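# Stack the orange-labelled carton onto the other carton

## Task

Set the carton bearing the orange label on top of the second carton, lying flat and with the same face upward as it had originally; its overhang past the lower carton's edge must not exceed 1 cm, it must stay there without the robot supporting it, and the robot must release it and pull away at the end.

## Robot and tools

Robot: two arms, left_arm and right_arm, each ending in a vacuum suction cup rather than fingers. The names do not tell you which side of a camera image an arm appears on. The cup point is the middle of the cup rim (36 mm wide) when nothing touches it, and the cup opens along that point's own +z axis. About 4 cm back from the rim the tool widens, with its body and a camera sticking out as much as roughly 9 cm sideways, so leave clearance.

Scene frame (used in results): origin on the table surface midway between the arms, +z up, +x away from the robot across the table, left_arm on the +y side. Each result has a state line "left_arm: ... | right_arm: ..." giving end_effector_position in metres and end_effector_quat_wxyz. Printed positions can be slightly off, more so when an arm reaches far. "Hand target" lines show where the controller is currently driving each cup point. "pose unreachable" means the clearance check altered or blocked commands for the named arm. Runs of actions also list positions at some control steps; HELD beside an arm means part of its command was held back that step. suction_measured reports vacuum: near 0 means no seal, 0.83 or more means an airtight grip, in between means leakage. part_present switches to 1 at 0.50 and back to 0 below 0.45.

The row format (shared by both motion tools): one flat list of 14 numbers covering both arms, always all 14 even if one arm is idle. Order: left dx, dy, dz, rx, ry, rz, left suction, then right dx, dy, dz, rx, ry, rz, right suction. Every number lies in [-1, 1]. dx..rz are an offset, not a pose, expressed in that cup point's own axes; 1.0 equals 0.6 m of travel or 180 degrees of turn, and rx, ry, rz form a single rotation vector. Suction above 0.01 means on, 0.01 or less means off, and it persists; repeat an arm's previous suction value to keep it, because 0 is an explicit off.

execute_actions(actions): a list of actions; each action is a table of up to 15 rows, one row per 1/30 s step, and if shorter its final row is repeated to fill 15 steps (0.5 s). All rows of an action are offsets from the cup point's measured pose at that action's start (for the first action, the pose in this scene's latest result), not from the prior row. Each step's command is clipped to within 70 mm and 16 degrees of the current measured pose, so large offsets take several actions; afterwards an arm only continues to its last clipped pose. An empty list just returns state and images.

move(target, speed, blocking): target is one 14-number row as above, offsets from the pose shown in the last result. Both cup points travel in straight lines, finishing together, over 0.5 to 10 s (cut off at 10 s). speed is the top path speed in m/s, 0.002 to 0.5, default 0.25; rotation is capped at twice that in rad/s. Suction values are sent at the start. Paths ignore obstacles and the other arm, and the real tool may lag, drift, or overshoot speed, especially near full stretch. The result adds a "move:" line with the ending (done, off_target, moving, held, fault) and any limits (paced: command clipped; held: steps blocked, after which the arm may lunge), plus each cup point's remaining distance. If only one arm is named, the other finished fine. blocking=false returns after 0.5 s while motion continues; then use wait or stop before sending anything else.

wait(seconds): 0 to 10; the arms keep their last command, and it returns early when a running move ends. stop(): brakes a running move; it needs room, more when fast. zoom_image(camera, region): camera is cam_head_left, cam_head_right, cam_left_wrist or cam_right_wrist (all 504x504); region is [x0, y0, x1, y1] in pixels from the top-left, at most 504 by 504. finished_scene(scene): give the current scene number; irreversible, and the goal must already hold and persist. While you are composing a reply the simulation keeps running with the last command held.

Grasping: turn suction on and press the rim flat onto a smooth face of the carton so the whole rim touches; edges, gaps, seams or holes under the rim leak. Under vacuum the cup compresses, so the held item ends up as much as about 12 mm nearer the tool. Vacuum alone can pull an object up. If the cup seals to the table it pins the tool; switch suction off. Release by setting the carton down on its support first, then switching suction off; the cup may still touch until the tool has withdrawn 15 mm.

Typical order: look, position the cup over the orange-labelled carton's top face, descend gently with suction on, confirm suction_measured, lift, carry above the other carton, lower until resting, suction off, retreat upward.

Avoid: pushing past contact (arms are stiff; joint torque at the limit or 150 N external force stops that arm for 10 s and drops the rest of the call), fast impacts, arms colliding with each other, dropping or sliding the carton, and anything leaving the table, which fails the task. Loads: waist, shoulder, elbow 142 N m; forearm roll, wrist pitch, wrist roll 35.6 N m. Holding loads heats motors; MOTOR HOT warns, and an OVER-TEMPERATURE FAULT brakes the arm until it cools. Loose objects may occasionally get a brief push. To hold an idle arm still, send its offset back to the desired pose in a reply's first call and zeros after.

Each tool is called after "Request:" as name(argument=value, ...) on one line, values as JSON.

## Session

Request:
execute_actions(actions=[])

Scene clock: 0.00 s.
left_arm: end_effector_position=(+0.4974, +0.5583, +0.3110) suction_measured=0.00 part_present=0 end_effector_quat_wxyz=(+0.001, -0.299, +0.954, +0.001) | right_arm: end_effector_position=(+0.4919, -0.2362, +0.3132) suction_measured=0.00 part_present=0 end_effector_quat_wxyz=(+0.001, +0.158, +0.987, +0.001)
Joint positions: left_arm=[ 0.266  0.134  0.194 -0.001 -1.629  0.261] | right_arm=[ 0.261  0.129  0.194 -0.    -1.632 -0.784]
Joint velocities: left_arm=[ 0.001  0.     0.     0.     0.001 -0.001] | right_arm=[ 0.001  0.    -0.001  0.001  0.     0.   ]
Hand target (left_arm): +0.497, +0.558, +0.311; +0.001, -0.299, +0.954, +0.001
Hand target (right_arm): +0.492, -0.236, +0.313; +0.001, +0.158, +0.987, +0.001

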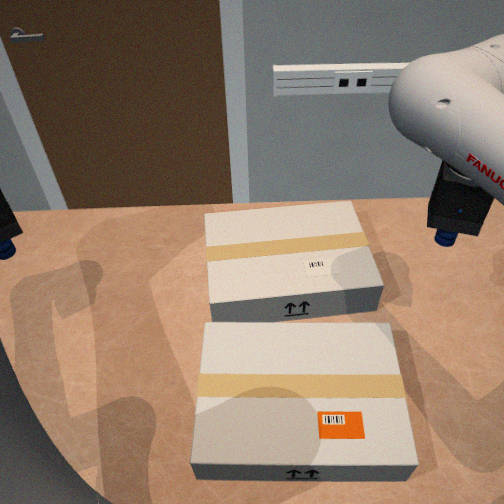

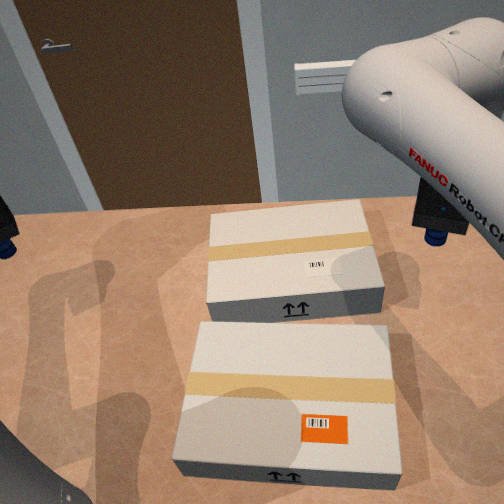

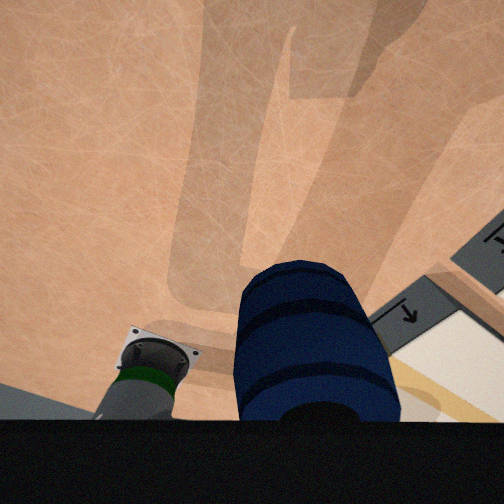

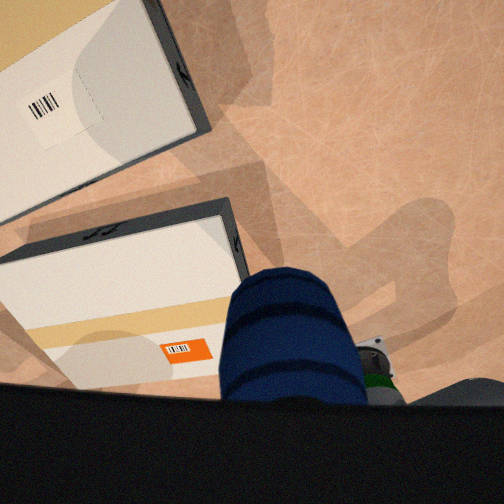

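Request:
move(target=[0,0,0,0,0,0,0, 0.322,0.221,-0.228,0,0,-0.101,0])

Scene clock: 2.17 s.
left_arm: end_effector_position=(+0.4974, +0.5583, +0.3110) suction_measured=0.00 part_present=0 end_effector_quat_wxyz=(+0.001, -0.299, +0.954, +0.001) | right_arm: end_effector_position=(+0.3498, -0.0501, +0.4499) suction_measured=0.00 part_present=0 end_effector_quat_wxyz=(+0.001, -0.000, +1.000, +0.001)
Joint positions: left_arm=[ 0.266  0.134  0.194 -0.001 -1.629  0.261] | right_arm=[ 0.777  0.08   0.467 -0.    -1.955 -0.983]
Joint velocities: left_arm=[ 0.     0.001 -0.    -0.    -0.    -0.001] | right_arm=[ 0.001 -0.    -0.    -0.     0.001 -0.   ]
Hand target (left_arm): +0.497, +0.558, +0.311; +0.001, -0.299, +0.954, +0.001
Hand target (right_arm): +0.350, -0.050, +0.450; +0.001, -0.000, +1.000, +0.001
Off the commanded pose (left_arm): 0.000 m, 0 deg.
Off the commanded pose (right_arm): 0.001 m, 0 deg.
move: done

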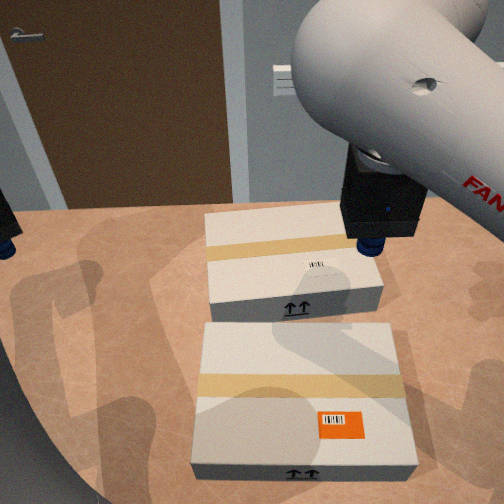

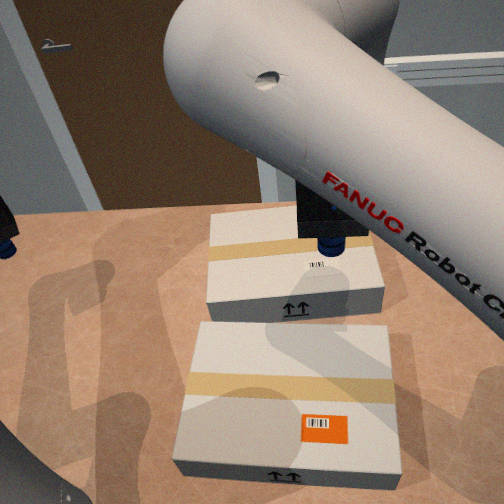

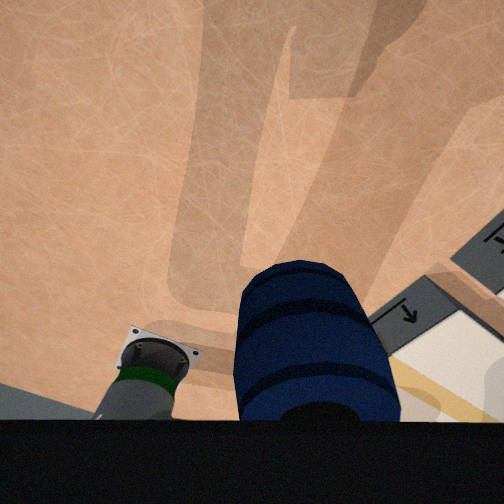

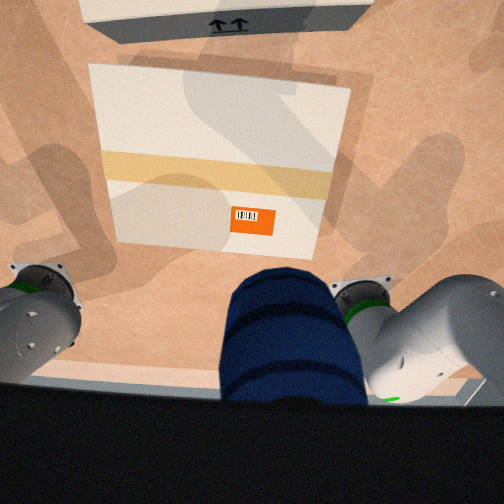

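Request:
move(target=[0,0,0,0,0,0,0, -0.167,-0.283,-0.083,-0.161,-0.161,-0.481,0], speed=0.4)

Scene clock: 5.50 s.
left_arm: end_effector_position=(+0.4974, +0.5583, +0.3110) suction_measured=0.00 part_present=0 end_effector_quat_wxyz=(+0.001, -0.299, +0.954, +0.001) | right_arm: end_effector_position=(+0.4493, -0.2198, +0.4998) suction_measured=0.00 part_present=0 end_effector_quat_wxyz=(+0.226, -0.671, +0.670, +0.223)
Joint positions: left_arm=[ 0.266  0.134  0.194 -0.001 -1.629  0.261] | right_arm=[-0.132  0.069  0.612 -0.703 -1.951  1.174]
Joint velocities: left_arm=[ 0.     0.001 -0.    -0.     0.001 -0.   ] | right_arm=[ 0.001  0.001  0.001  0.001 -0.001  0.   ]
Hand target (left_arm): +0.497, +0.558, +0.311; +0.001, -0.299, +0.954, +0.001
Hand target (right_arm): +0.449, -0.220, +0.500; -0.226, +0.671, -0.670, -0.223
Off the commanded pose (left_arm): 0.000 m, 0 deg.
Off the commanded pose (right_arm): 0.001 m, 0 deg.
move: done

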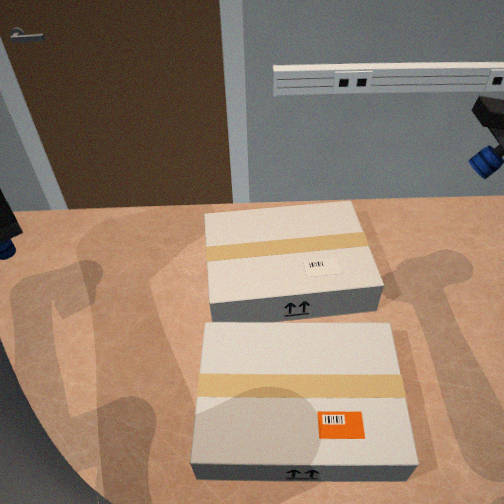

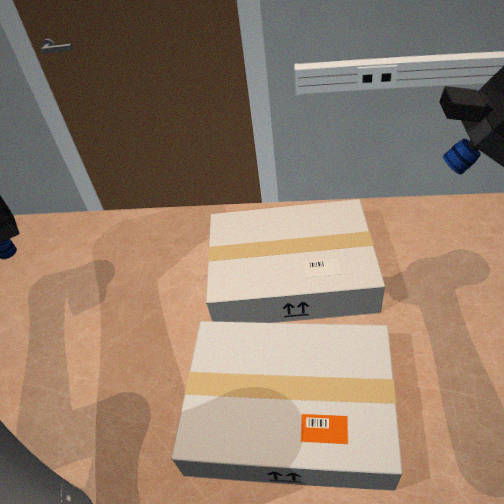

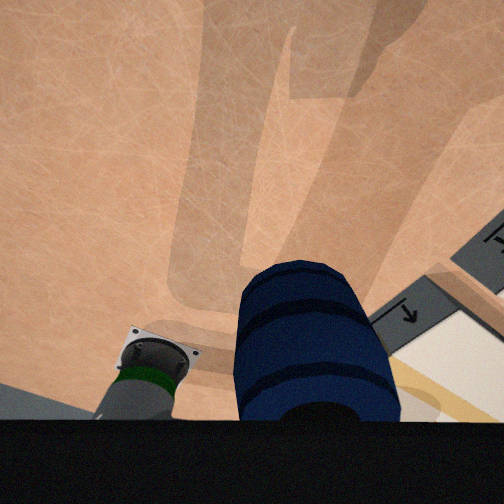

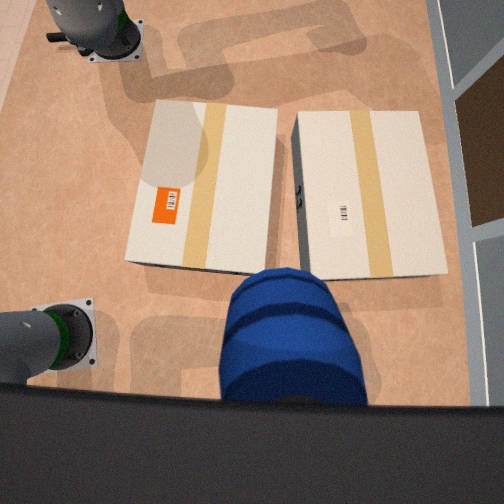

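Request:
move(target=[0,0,0,0,0,0,0, 0,0,0,0,0.061,0,0])

Request:
zoom_image(camera="cam_right_wrist", region=[100, 0, 352, 252])

Request:
zoom_image(camera="cam_right_wrist", region=[252, 0, 504, 252])

Scene clock: 6.37 s.
left_arm: end_effector_position=(+0.4974, +0.5583, +0.3110) suction_measured=0.00 part_present=0 end_effector_quat_wxyz=(+0.001, -0.299, +0.954, +0.001) | right_arm: end_effector_position=(+0.4493, -0.2199, +0.4998) suction_measured=0.00 part_present=0 end_effector_quat_wxyz=(+0.161, -0.689, +0.688, +0.158)
Joint positions: left_arm=[ 0.266  0.134  0.194 -0.001 -1.629  0.261] | right_arm=[ 0.017  0.09   0.661 -0.486 -1.983  1.115]
Joint velocities: left_arm=[ 0.001  0.    -0.001  0.     0.001  0.001] | right_arm=[ 0.     0.    -0.001  0.001  0.001  0.   ]
Hand target (left_arm): +0.497, +0.558, +0.311; +0.001, -0.299, +0.954, +0.001
Hand target (right_arm): +0.449, -0.220, +0.500; -0.161, +0.689, -0.688, -0.158
Off the commanded pose (left_arm): 0.000 m, 0 deg.
Off the commanded pose (right_arm): 0.000 m, 0 deg.
move: done

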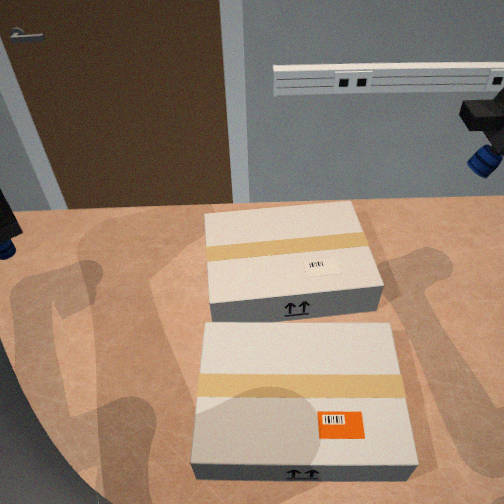

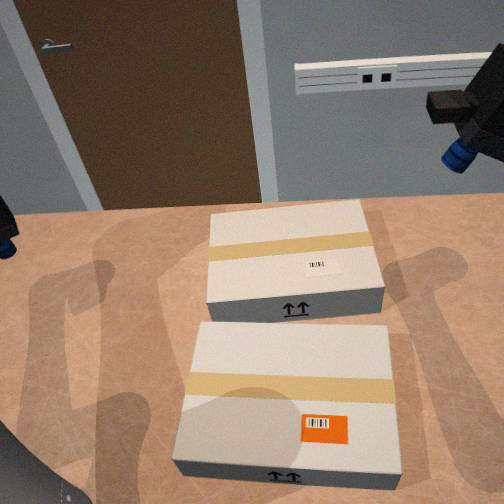

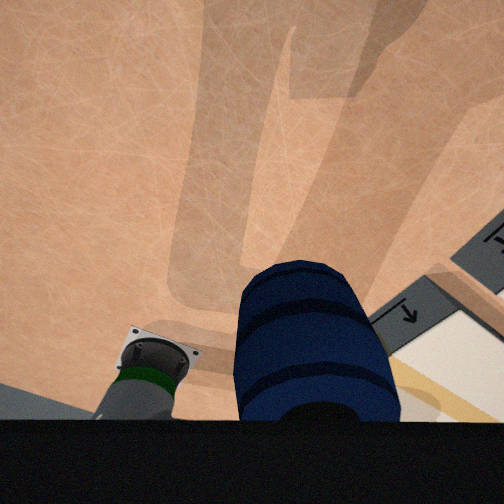

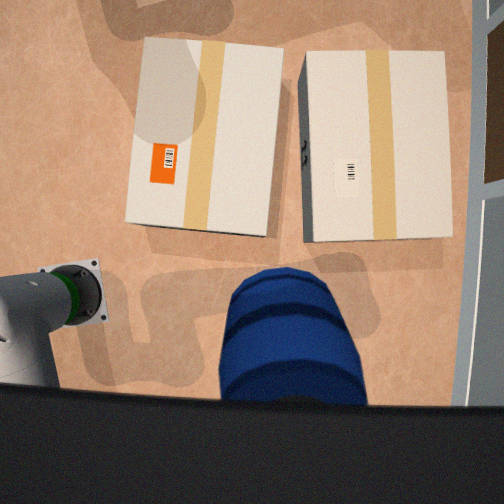

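Region (100, 0, 352, 252) of cam_right_wrist's 504x504 image, scaled by 2.000, with more detail than that image has.

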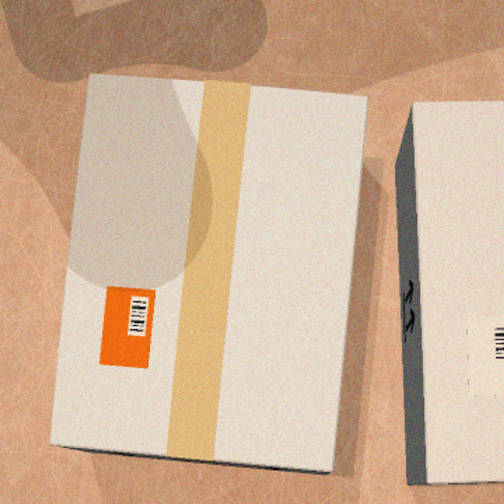

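Region (252, 0, 504, 252) of cam_right_wrist's 504x504 image, scaled by 2.000, with more detail than that image has.

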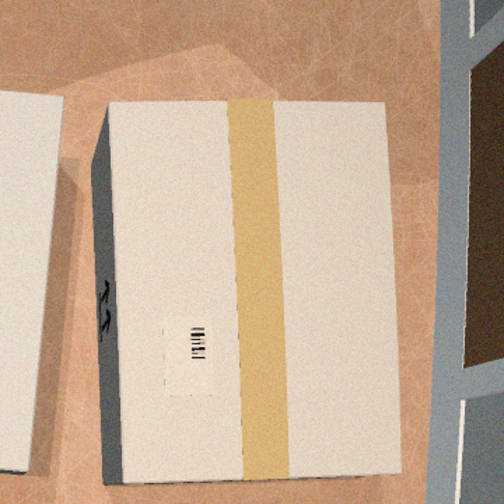

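Request:
move(target=[0,0,0,0,0,0,0, 0,0.25,0,0,0,0,0])

Request:
zoom_image(camera="cam_right_wrist", region=[170, 10, 422, 262])

Scene clock: 7.83 s.
left_arm: end_effector_position=(+0.4974, +0.5583, +0.3110) suction_measured=0.00 part_present=0 end_effector_quat_wxyz=(+0.001, -0.299, +0.954, +0.001) | right_arm: end_effector_position=(+0.2993, -0.2196, +0.4995) suction_measured=0.00 part_present=0 end_effector_quat_wxyz=(+0.161, -0.689, +0.688, +0.158)
Joint positions: left_arm=[ 0.266  0.134  0.194 -0.001 -1.629  0.261] | right_arm=[ 0.141 -0.283  0.319 -0.463 -1.964  1.   ]
Joint velocities: left_arm=[ 0.    -0.001 -0.001  0.    -0.    -0.001] | right_arm=[-0.    -0.002 -0.001  0.001  0.001 -0.   ]
Hand target (left_arm): +0.497, +0.558, +0.311; +0.001, -0.299, +0.954, +0.001
Hand target (right_arm): +0.299, -0.220, +0.500; -0.161, +0.689, -0.688, -0.158
Off the commanded pose (left_arm): 0.000 m, 0 deg.
Off the commanded pose (right_arm): 0.000 m, 0 deg.
move: done

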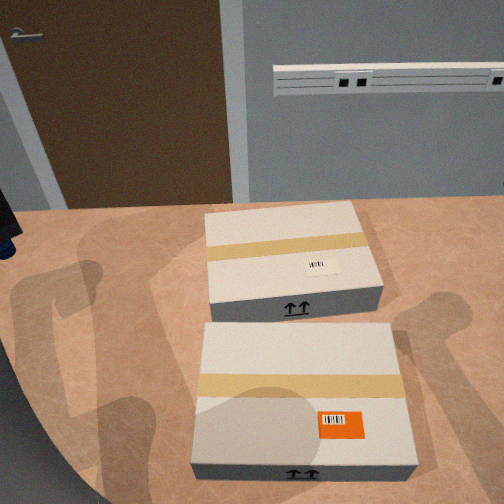

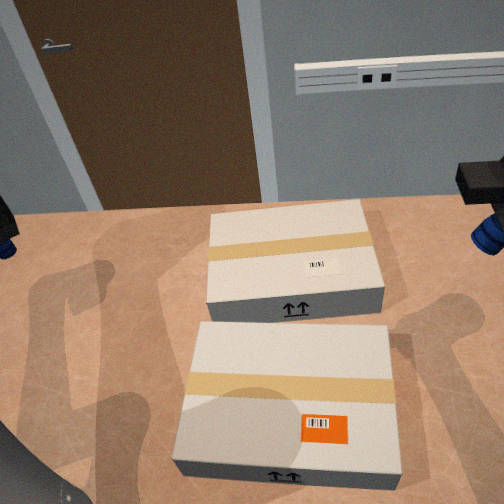

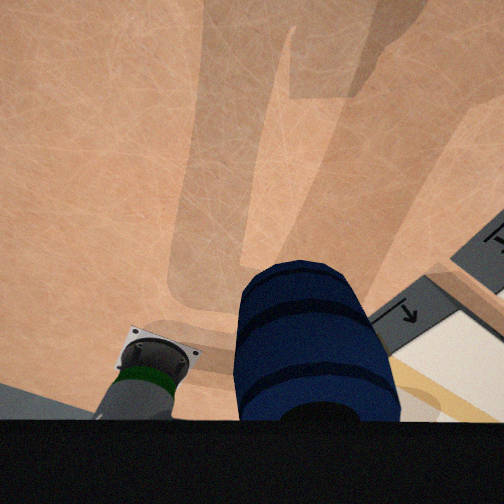

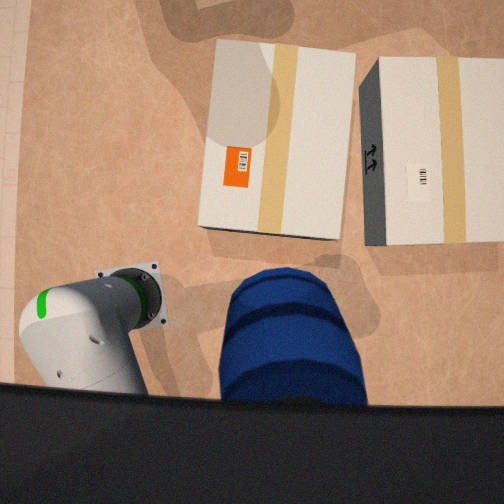

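Region (170, 10, 422, 262) of cam_right_wrist's 504x504 image, scaled by 2.000, with more detail than that image has.

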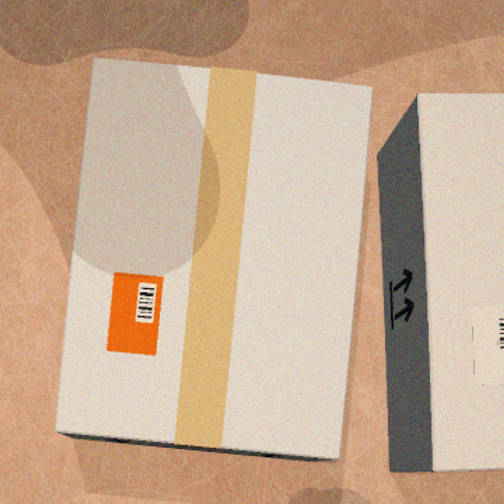

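Request:
move(target=[0,0,0,0,0,0,0, -0.131,-0.043,0.694,0,0.1444,0,0], speed=0.3)

Scene clock: 10.17 s.
left_arm: end_effector_position=(+0.4974, +0.5583, +0.3110) suction_measured=0.00 part_present=0 end_effector_quat_wxyz=(+0.001, -0.299, +0.954, +0.001) | right_arm: end_effector_position=(+0.3264, +0.0344, +0.1601) suction_measured=0.00 part_present=0 end_effector_quat_wxyz=(+0.002, -0.707, +0.707, +0.001)
Joint positions: left_arm=[ 0.266  0.134  0.194 -0.001 -1.629  0.261] | right_arm=[ 0.914  0.155 -0.137 -0.001 -1.275  0.451]
Joint velocities: left_arm=[-0.001  0.     0.    -0.    -0.001  0.002] | right_arm=[-0.     0.001 -0.001 -0.002 -0.001 -0.   ]
Hand target (left_arm): +0.497, +0.558, +0.311; +0.001, -0.299, +0.954, +0.001
Hand target (right_arm): +0.326, +0.034, +0.160; -0.001, +0.707, -0.707, -0.001
Off the commanded pose (left_arm): 0.000 m, 0 deg.
Off the commanded pose (right_arm): 0.000 m, 0 deg.
move: done

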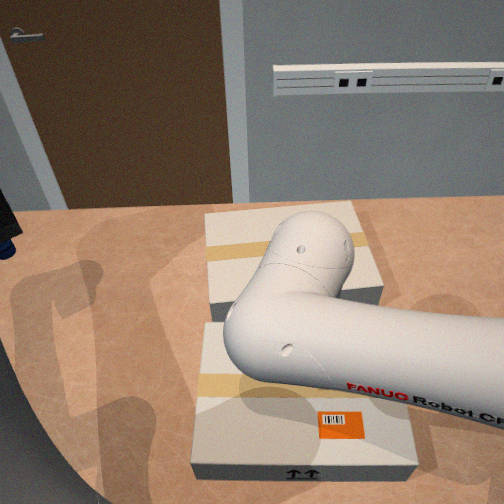

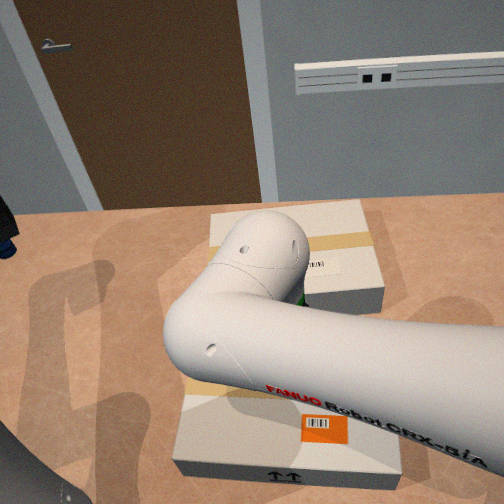

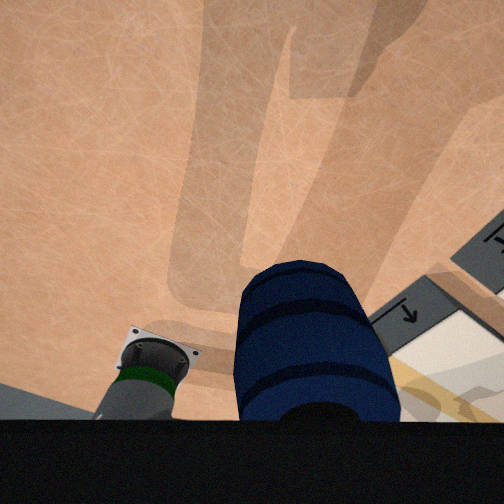

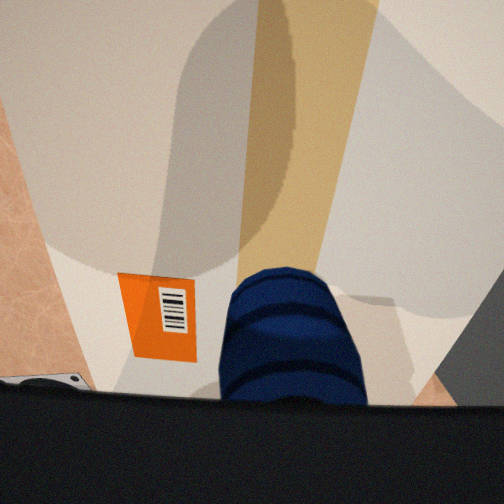

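Request:
move(target=[0,0,0,0,0,0,0, 0,-0.006,0.08,0,0,0,0], speed=0.1)

Scene clock: 11.03 s.
left_arm: end_effector_position=(+0.4974, +0.5583, +0.3110) suction_measured=0.00 part_present=0 end_effector_quat_wxyz=(+0.001, -0.299, +0.954, +0.001) | right_arm: end_effector_position=(+0.3301, +0.0345, +0.1121) suction_measured=0.00 part_present=0 end_effector_quat_wxyz=(+0.002, -0.707, +0.707, +0.001)
Joint positions: left_arm=[ 0.266  0.134  0.194 -0.001 -1.629  0.261] | right_arm=[ 0.908  0.201 -0.201 -0.001 -1.165  0.458]
Joint velocities: left_arm=[-0.001  0.    -0.    -0.    -0.002  0.   ] | right_arm=[-0.  0. -0.  0.  0.  0.]
Hand target (left_arm): +0.497, +0.558, +0.311; +0.001, -0.299, +0.954, +0.001
Hand target (right_arm): +0.330, +0.035, +0.112; -0.002, +0.707, -0.707, -0.001
Off the commanded pose (left_arm): 0.000 m, 0 deg.
Off the commanded pose (right_arm): 0.000 m, 0 deg.
move: done

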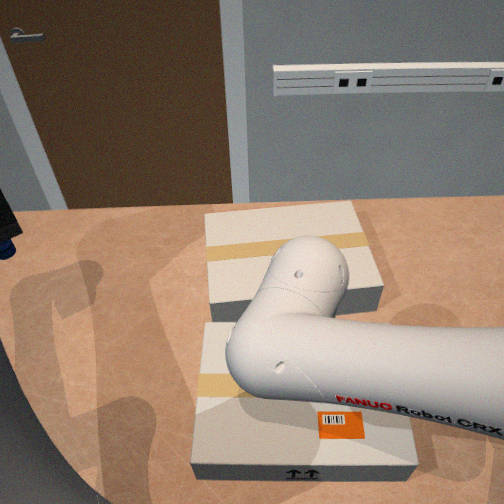

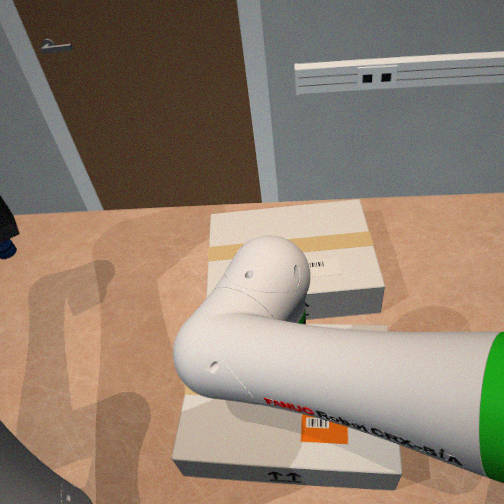

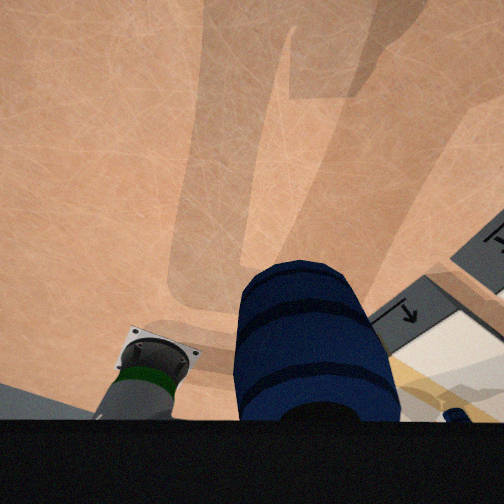

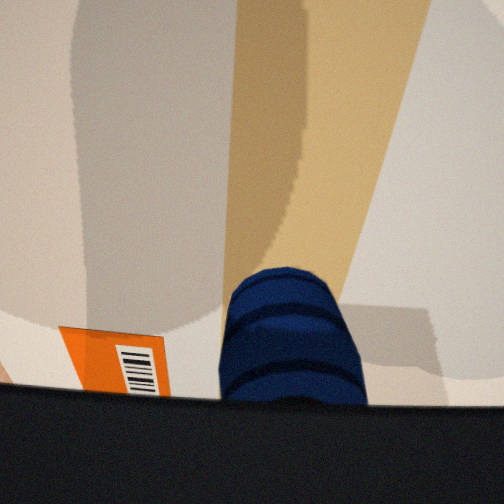

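Request:
move(target=[0,0,0,0,0,0,0, 0.02,0,0.02,0,0,0,0], speed=0.05)

Request:
move(target=[0,0,0,0,0,0,0, 0,0,0.018,0,0,0,1], speed=0.015)

Scene clock: 11.87 s.
left_arm: end_effector_position=(+0.4974, +0.5583, +0.3110) suction_measured=0.00 part_present=0 end_effector_quat_wxyz=(+0.001, -0.299, +0.954, +0.001) | right_arm: end_effector_position=(+0.3301, +0.0226, +0.1001) suction_measured=0.00 part_present=0 end_effector_quat_wxyz=(+0.002, -0.707, +0.707, +0.001)
Joint positions: left_arm=[ 0.266  0.134  0.194 -0.001 -1.629  0.261] | right_arm=[ 0.896  0.193 -0.243 -0.001 -1.132  0.469]
Joint velocities: left_arm=[ 0.001 -0.001 -0.     0.    -0.001 -0.   ] | right_arm=[ 0.001 -0.001  0.001 -0.001  0.002 -0.   ]
Hand target (left_arm): +0.497, +0.558, +0.311; +0.001, -0.299, +0.954, +0.001
Hand target (right_arm): +0.330, +0.023, +0.100; -0.002, +0.707, -0.707, -0.001
Off the commanded pose (left_arm): 0.000 m, 0 deg.
Off the commanded pose (right_arm): 0.000 m, 0 deg.
move: done

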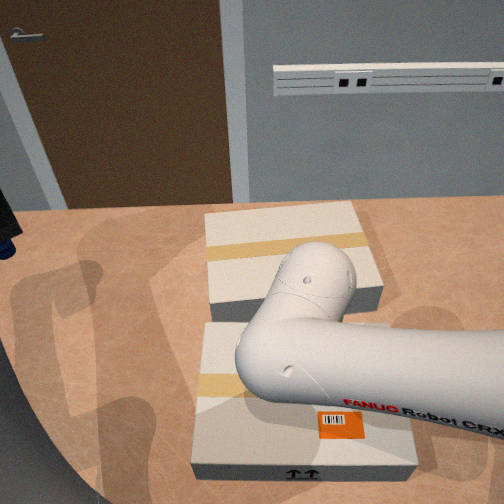

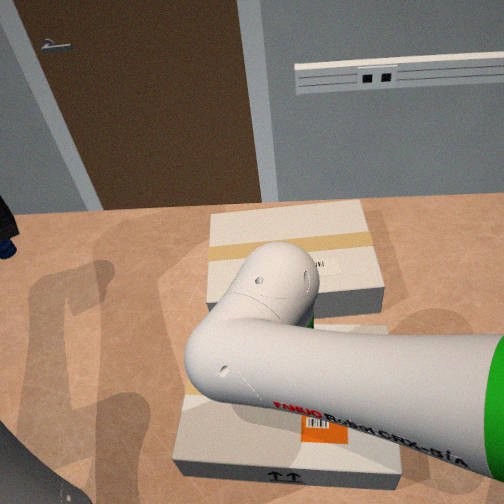

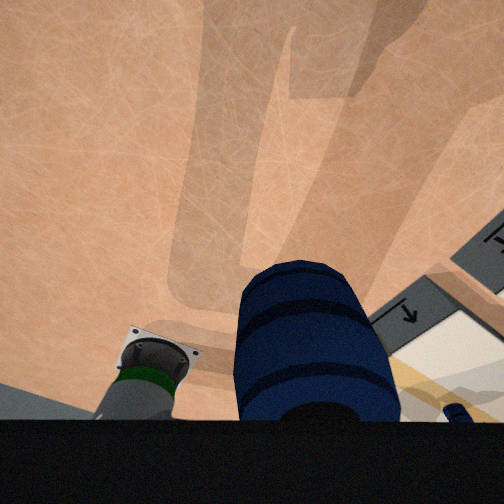

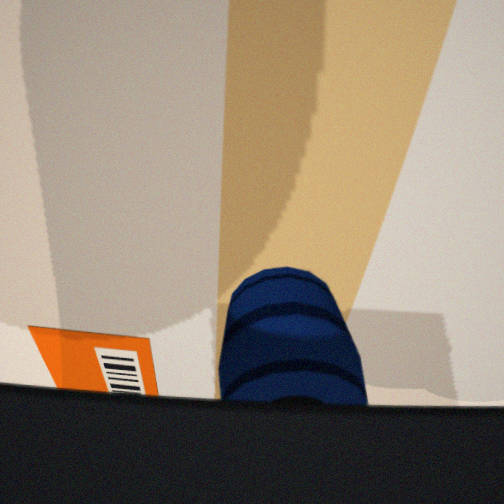

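Scene clock: 12.80 s.
left_arm: end_effector_position=(+0.4974, +0.5583, +0.3110) suction_measured=0.00 part_present=0 end_effector_quat_wxyz=(+0.001, -0.299, +0.954, +0.001) | right_arm: end_effector_position=(+0.3301, +0.0226, +0.0893) suction_measured=0.84 part_present=1 end_effector_quat_wxyz=(+0.002, -0.707, +0.707, +0.001)
Joint positions: left_arm=[ 0.266  0.134  0.194 -0.001 -1.629  0.261] | right_arm=[ 0.896  0.204 -0.256 -0.001 -1.107  0.469]
Joint velocities: left_arm=[-0.001  0.    -0.     0.    -0.     0.001] | right_arm=[-0.    -0.    -0.     0.     0.002 -0.   ]
Hand target (left_arm): +0.497, +0.558, +0.311; +0.001, -0.299, +0.954, +0.001
Hand target (right_arm): +0.330, +0.023, +0.089; -0.002, +0.707, -0.707, -0.001
Off the commanded pose (left_arm): 0.000 m, 0 deg.
Off the commanded pose (right_arm): 0.000 m, 0 deg.
move: done

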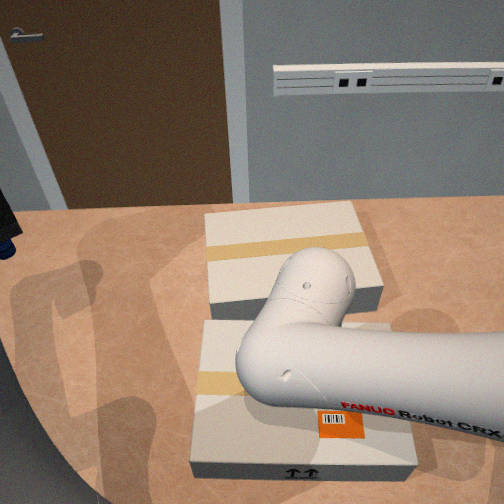

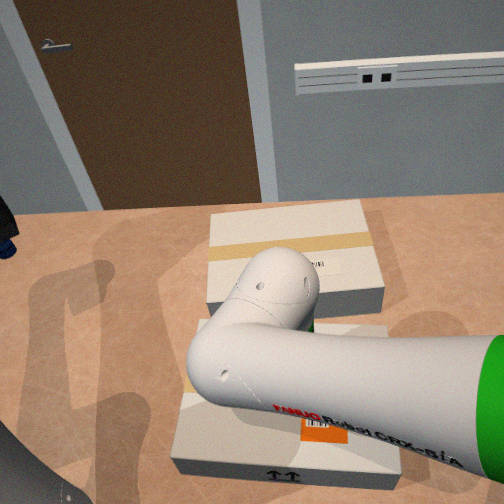

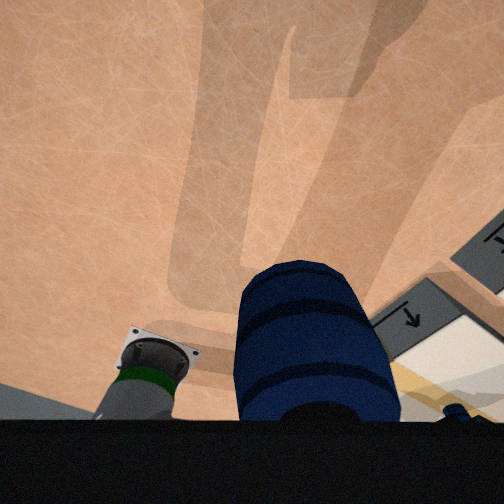

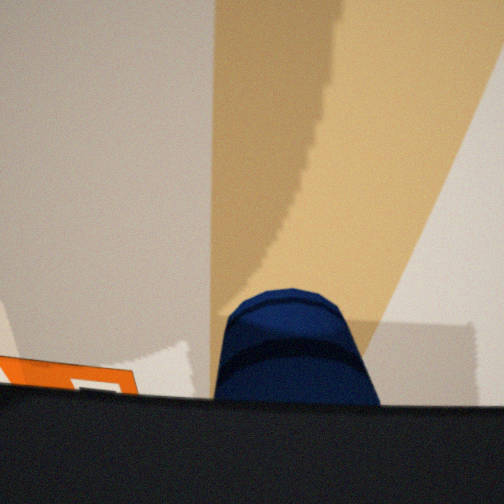

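Request:
move(target=[0,0,0,0,0,0,0, 0,0,-0.035,0,0,0,1], speed=0.02)

Scene clock: 14.10 s.
left_arm: end_effector_position=(+0.4974, +0.5583, +0.3110) suction_measured=0.00 part_present=0 end_effector_quat_wxyz=(+0.001, -0.299, +0.954, +0.001) | right_arm: end_effector_position=(+0.3301, +0.0226, +0.1103) suction_measured=0.85 part_present=1 end_effector_quat_wxyz=(+0.002, -0.707, +0.707, +0.001)
Joint positions: left_arm=[ 0.266  0.134  0.194 -0.001 -1.629  0.261] | right_arm=[ 0.896  0.182 -0.229 -0.001 -1.156  0.469]
Joint velocities: left_arm=[ 0.001 -0.001  0.     0.    -0.001  0.   ] | right_arm=[ 0.001  0.001 -0.001 -0.001 -0.001 -0.   ]
Hand target (left_arm): +0.497, +0.558, +0.311; +0.001, -0.299, +0.954, +0.001
Hand target (right_arm): +0.330, +0.023, +0.110; -0.002, +0.707, -0.707, -0.001
Off the commanded pose (left_arm): 0.000 m, 0 deg.
Off the commanded pose (right_arm): 0.000 m, 0 deg.
move: done

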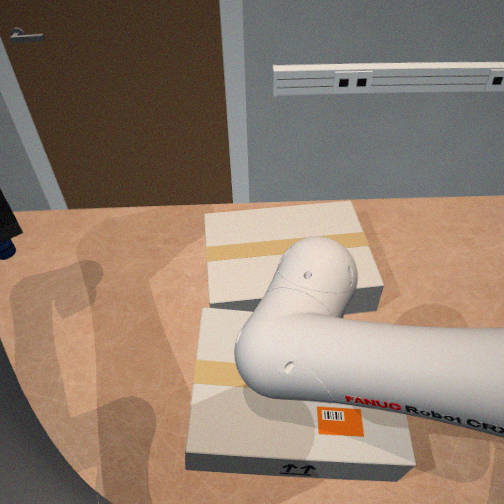

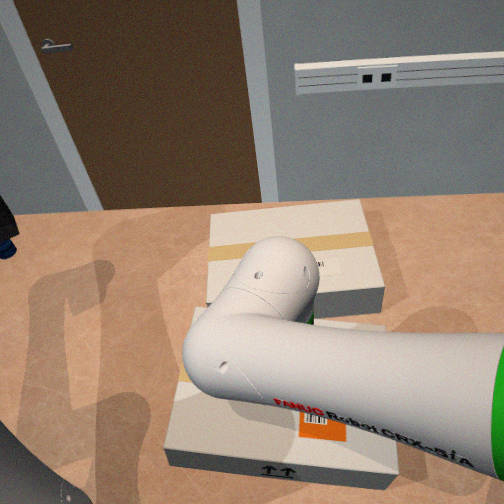

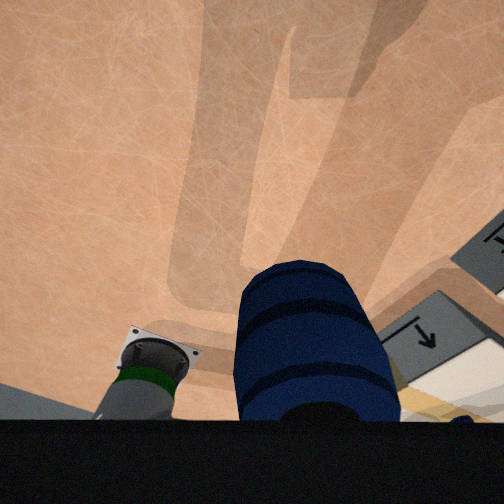

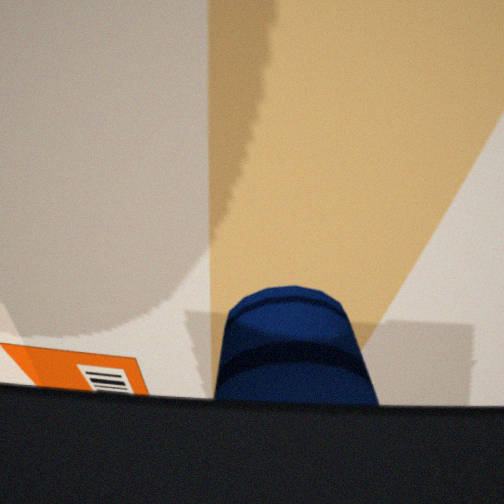

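Request:
move(target=[0,0,0,0,0,0,0, 0,0,0.044,0,0,0,1], speed=0.02)

Request:
execute_actions(actions=[[[0,0,0,0,0,0,0, 0,0,0,0,0,0,0]]])

Scene clock: 15.77 s.
left_arm: end_effector_position=(+0.4974, +0.5583, +0.3110) suction_measured=0.00 part_present=0 end_effector_quat_wxyz=(+0.001, -0.299, +0.954, +0.001) | right_arm: end_effector_position=(+0.3301, +0.0226, +0.0839) suction_measured=0.85 part_present=1 end_effector_quat_wxyz=(+0.002, -0.707, +0.707, +0.001)
Joint positions: left_arm=[ 0.266  0.134  0.194 -0.001 -1.629  0.261] | right_arm=[ 0.896  0.211 -0.263 -0.001 -1.094  0.469]
Joint velocities: left_arm=[ 0.    -0.001 -0.     0.    -0.    -0.001] | right_arm=[ 0.003 -0.001  0.     0.001 -0.001  0.   ]
Hand target (left_arm): +0.497, +0.558, +0.311; +0.001, -0.299, +0.954, +0.001
Hand target (right_arm): +0.330, +0.023, +0.084; -0.002, +0.707, -0.707, -0.001
Off the commanded pose (left_arm): 0.000 m, 0 deg.
Off the commanded pose (right_arm): 0.000 m, 0 deg.
move: done

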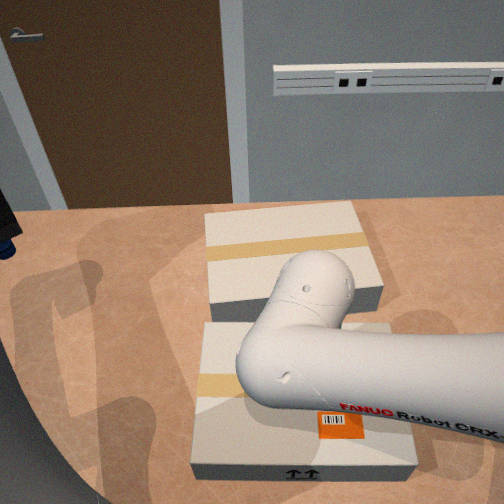

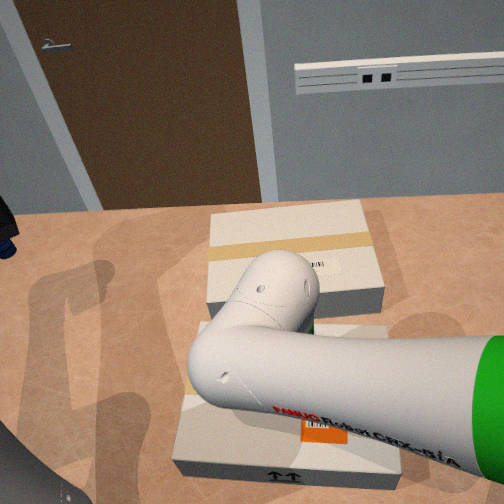

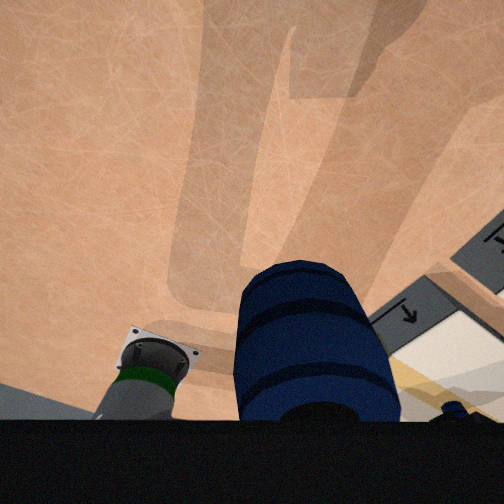

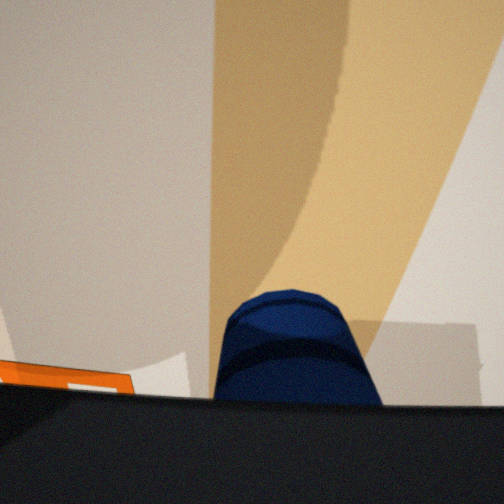

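Scene clock: 16.27 s.
left_arm: end_effector_position=(+0.4974, +0.5583, +0.3110) suction_measured=0.00 part_present=0 end_effector_quat_wxyz=(+0.001, -0.299, +0.954, +0.001) | right_arm: end_effector_position=(+0.3301, +0.0227, +0.0839) suction_measured=0.00 part_present=0 end_effector_quat_wxyz=(+0.002, -0.707, +0.707, +0.001)
Joint positions: left_arm=[ 0.266  0.134  0.194 -0.001 -1.629  0.261] | right_arm=[ 0.896  0.211 -0.263 -0.001 -1.094  0.469]
Joint velocities: left_arm=[ 0.     0.     0.    -0.    -0.001 -0.001] | right_arm=[ 0.001  0.     0.     0.    -0.002  0.   ]
Hand target (left_arm): +0.497, +0.558, +0.311; +0.001, -0.299, +0.954, +0.001
Hand target (right_arm): +0.330, +0.023, +0.084; -0.002, +0.707, -0.707, -0.001
Off the commanded pose (left_arm): 0.000 m, 0 deg.
Off the commanded pose (right_arm): 0.000 m, 0 deg.
Step readings (end_effector_position):
0: left_arm (+0.4974, +0.5583, +0.3110) | right_arm (+0.3301, +0.0226, +0.0839)
1: left_arm (+0.4974, +0.5583, +0.3110) | right_arm (+0.3301, +0.0226, +0.0839)
2: left_arm (+0.4974, +0.5583, +0.3110) | right_arm (+0.3301, +0.0227, +0.0839)
4: left_arm (+0.4974, +0.5583, +0.3110) | right_arm (+0.3301, +0.0227, +0.0839)
8: left_arm (+0.4974, +0.5583, +0.3110) | right_arm (+0.3301, +0.0227, +0.0839)
15: end_effector_position above

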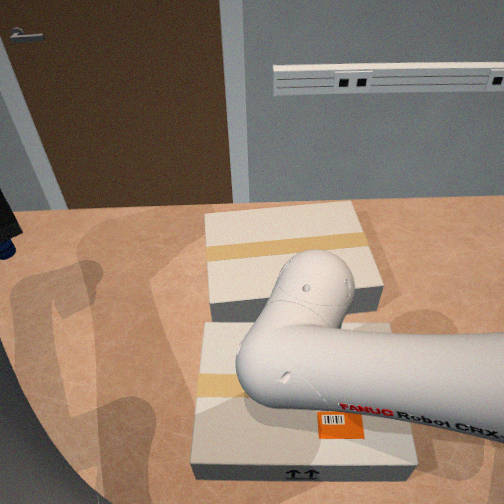

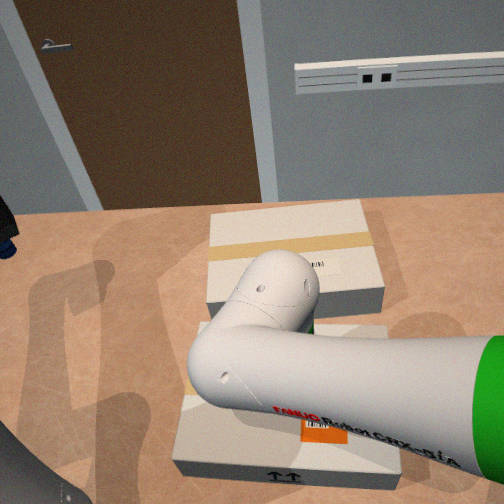

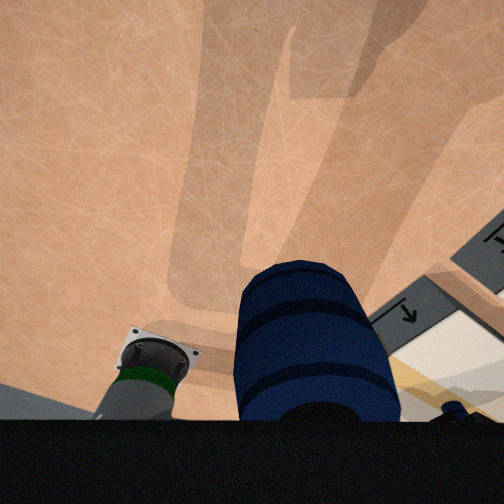

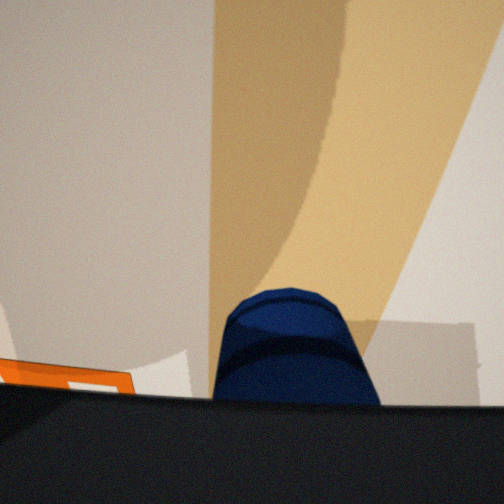

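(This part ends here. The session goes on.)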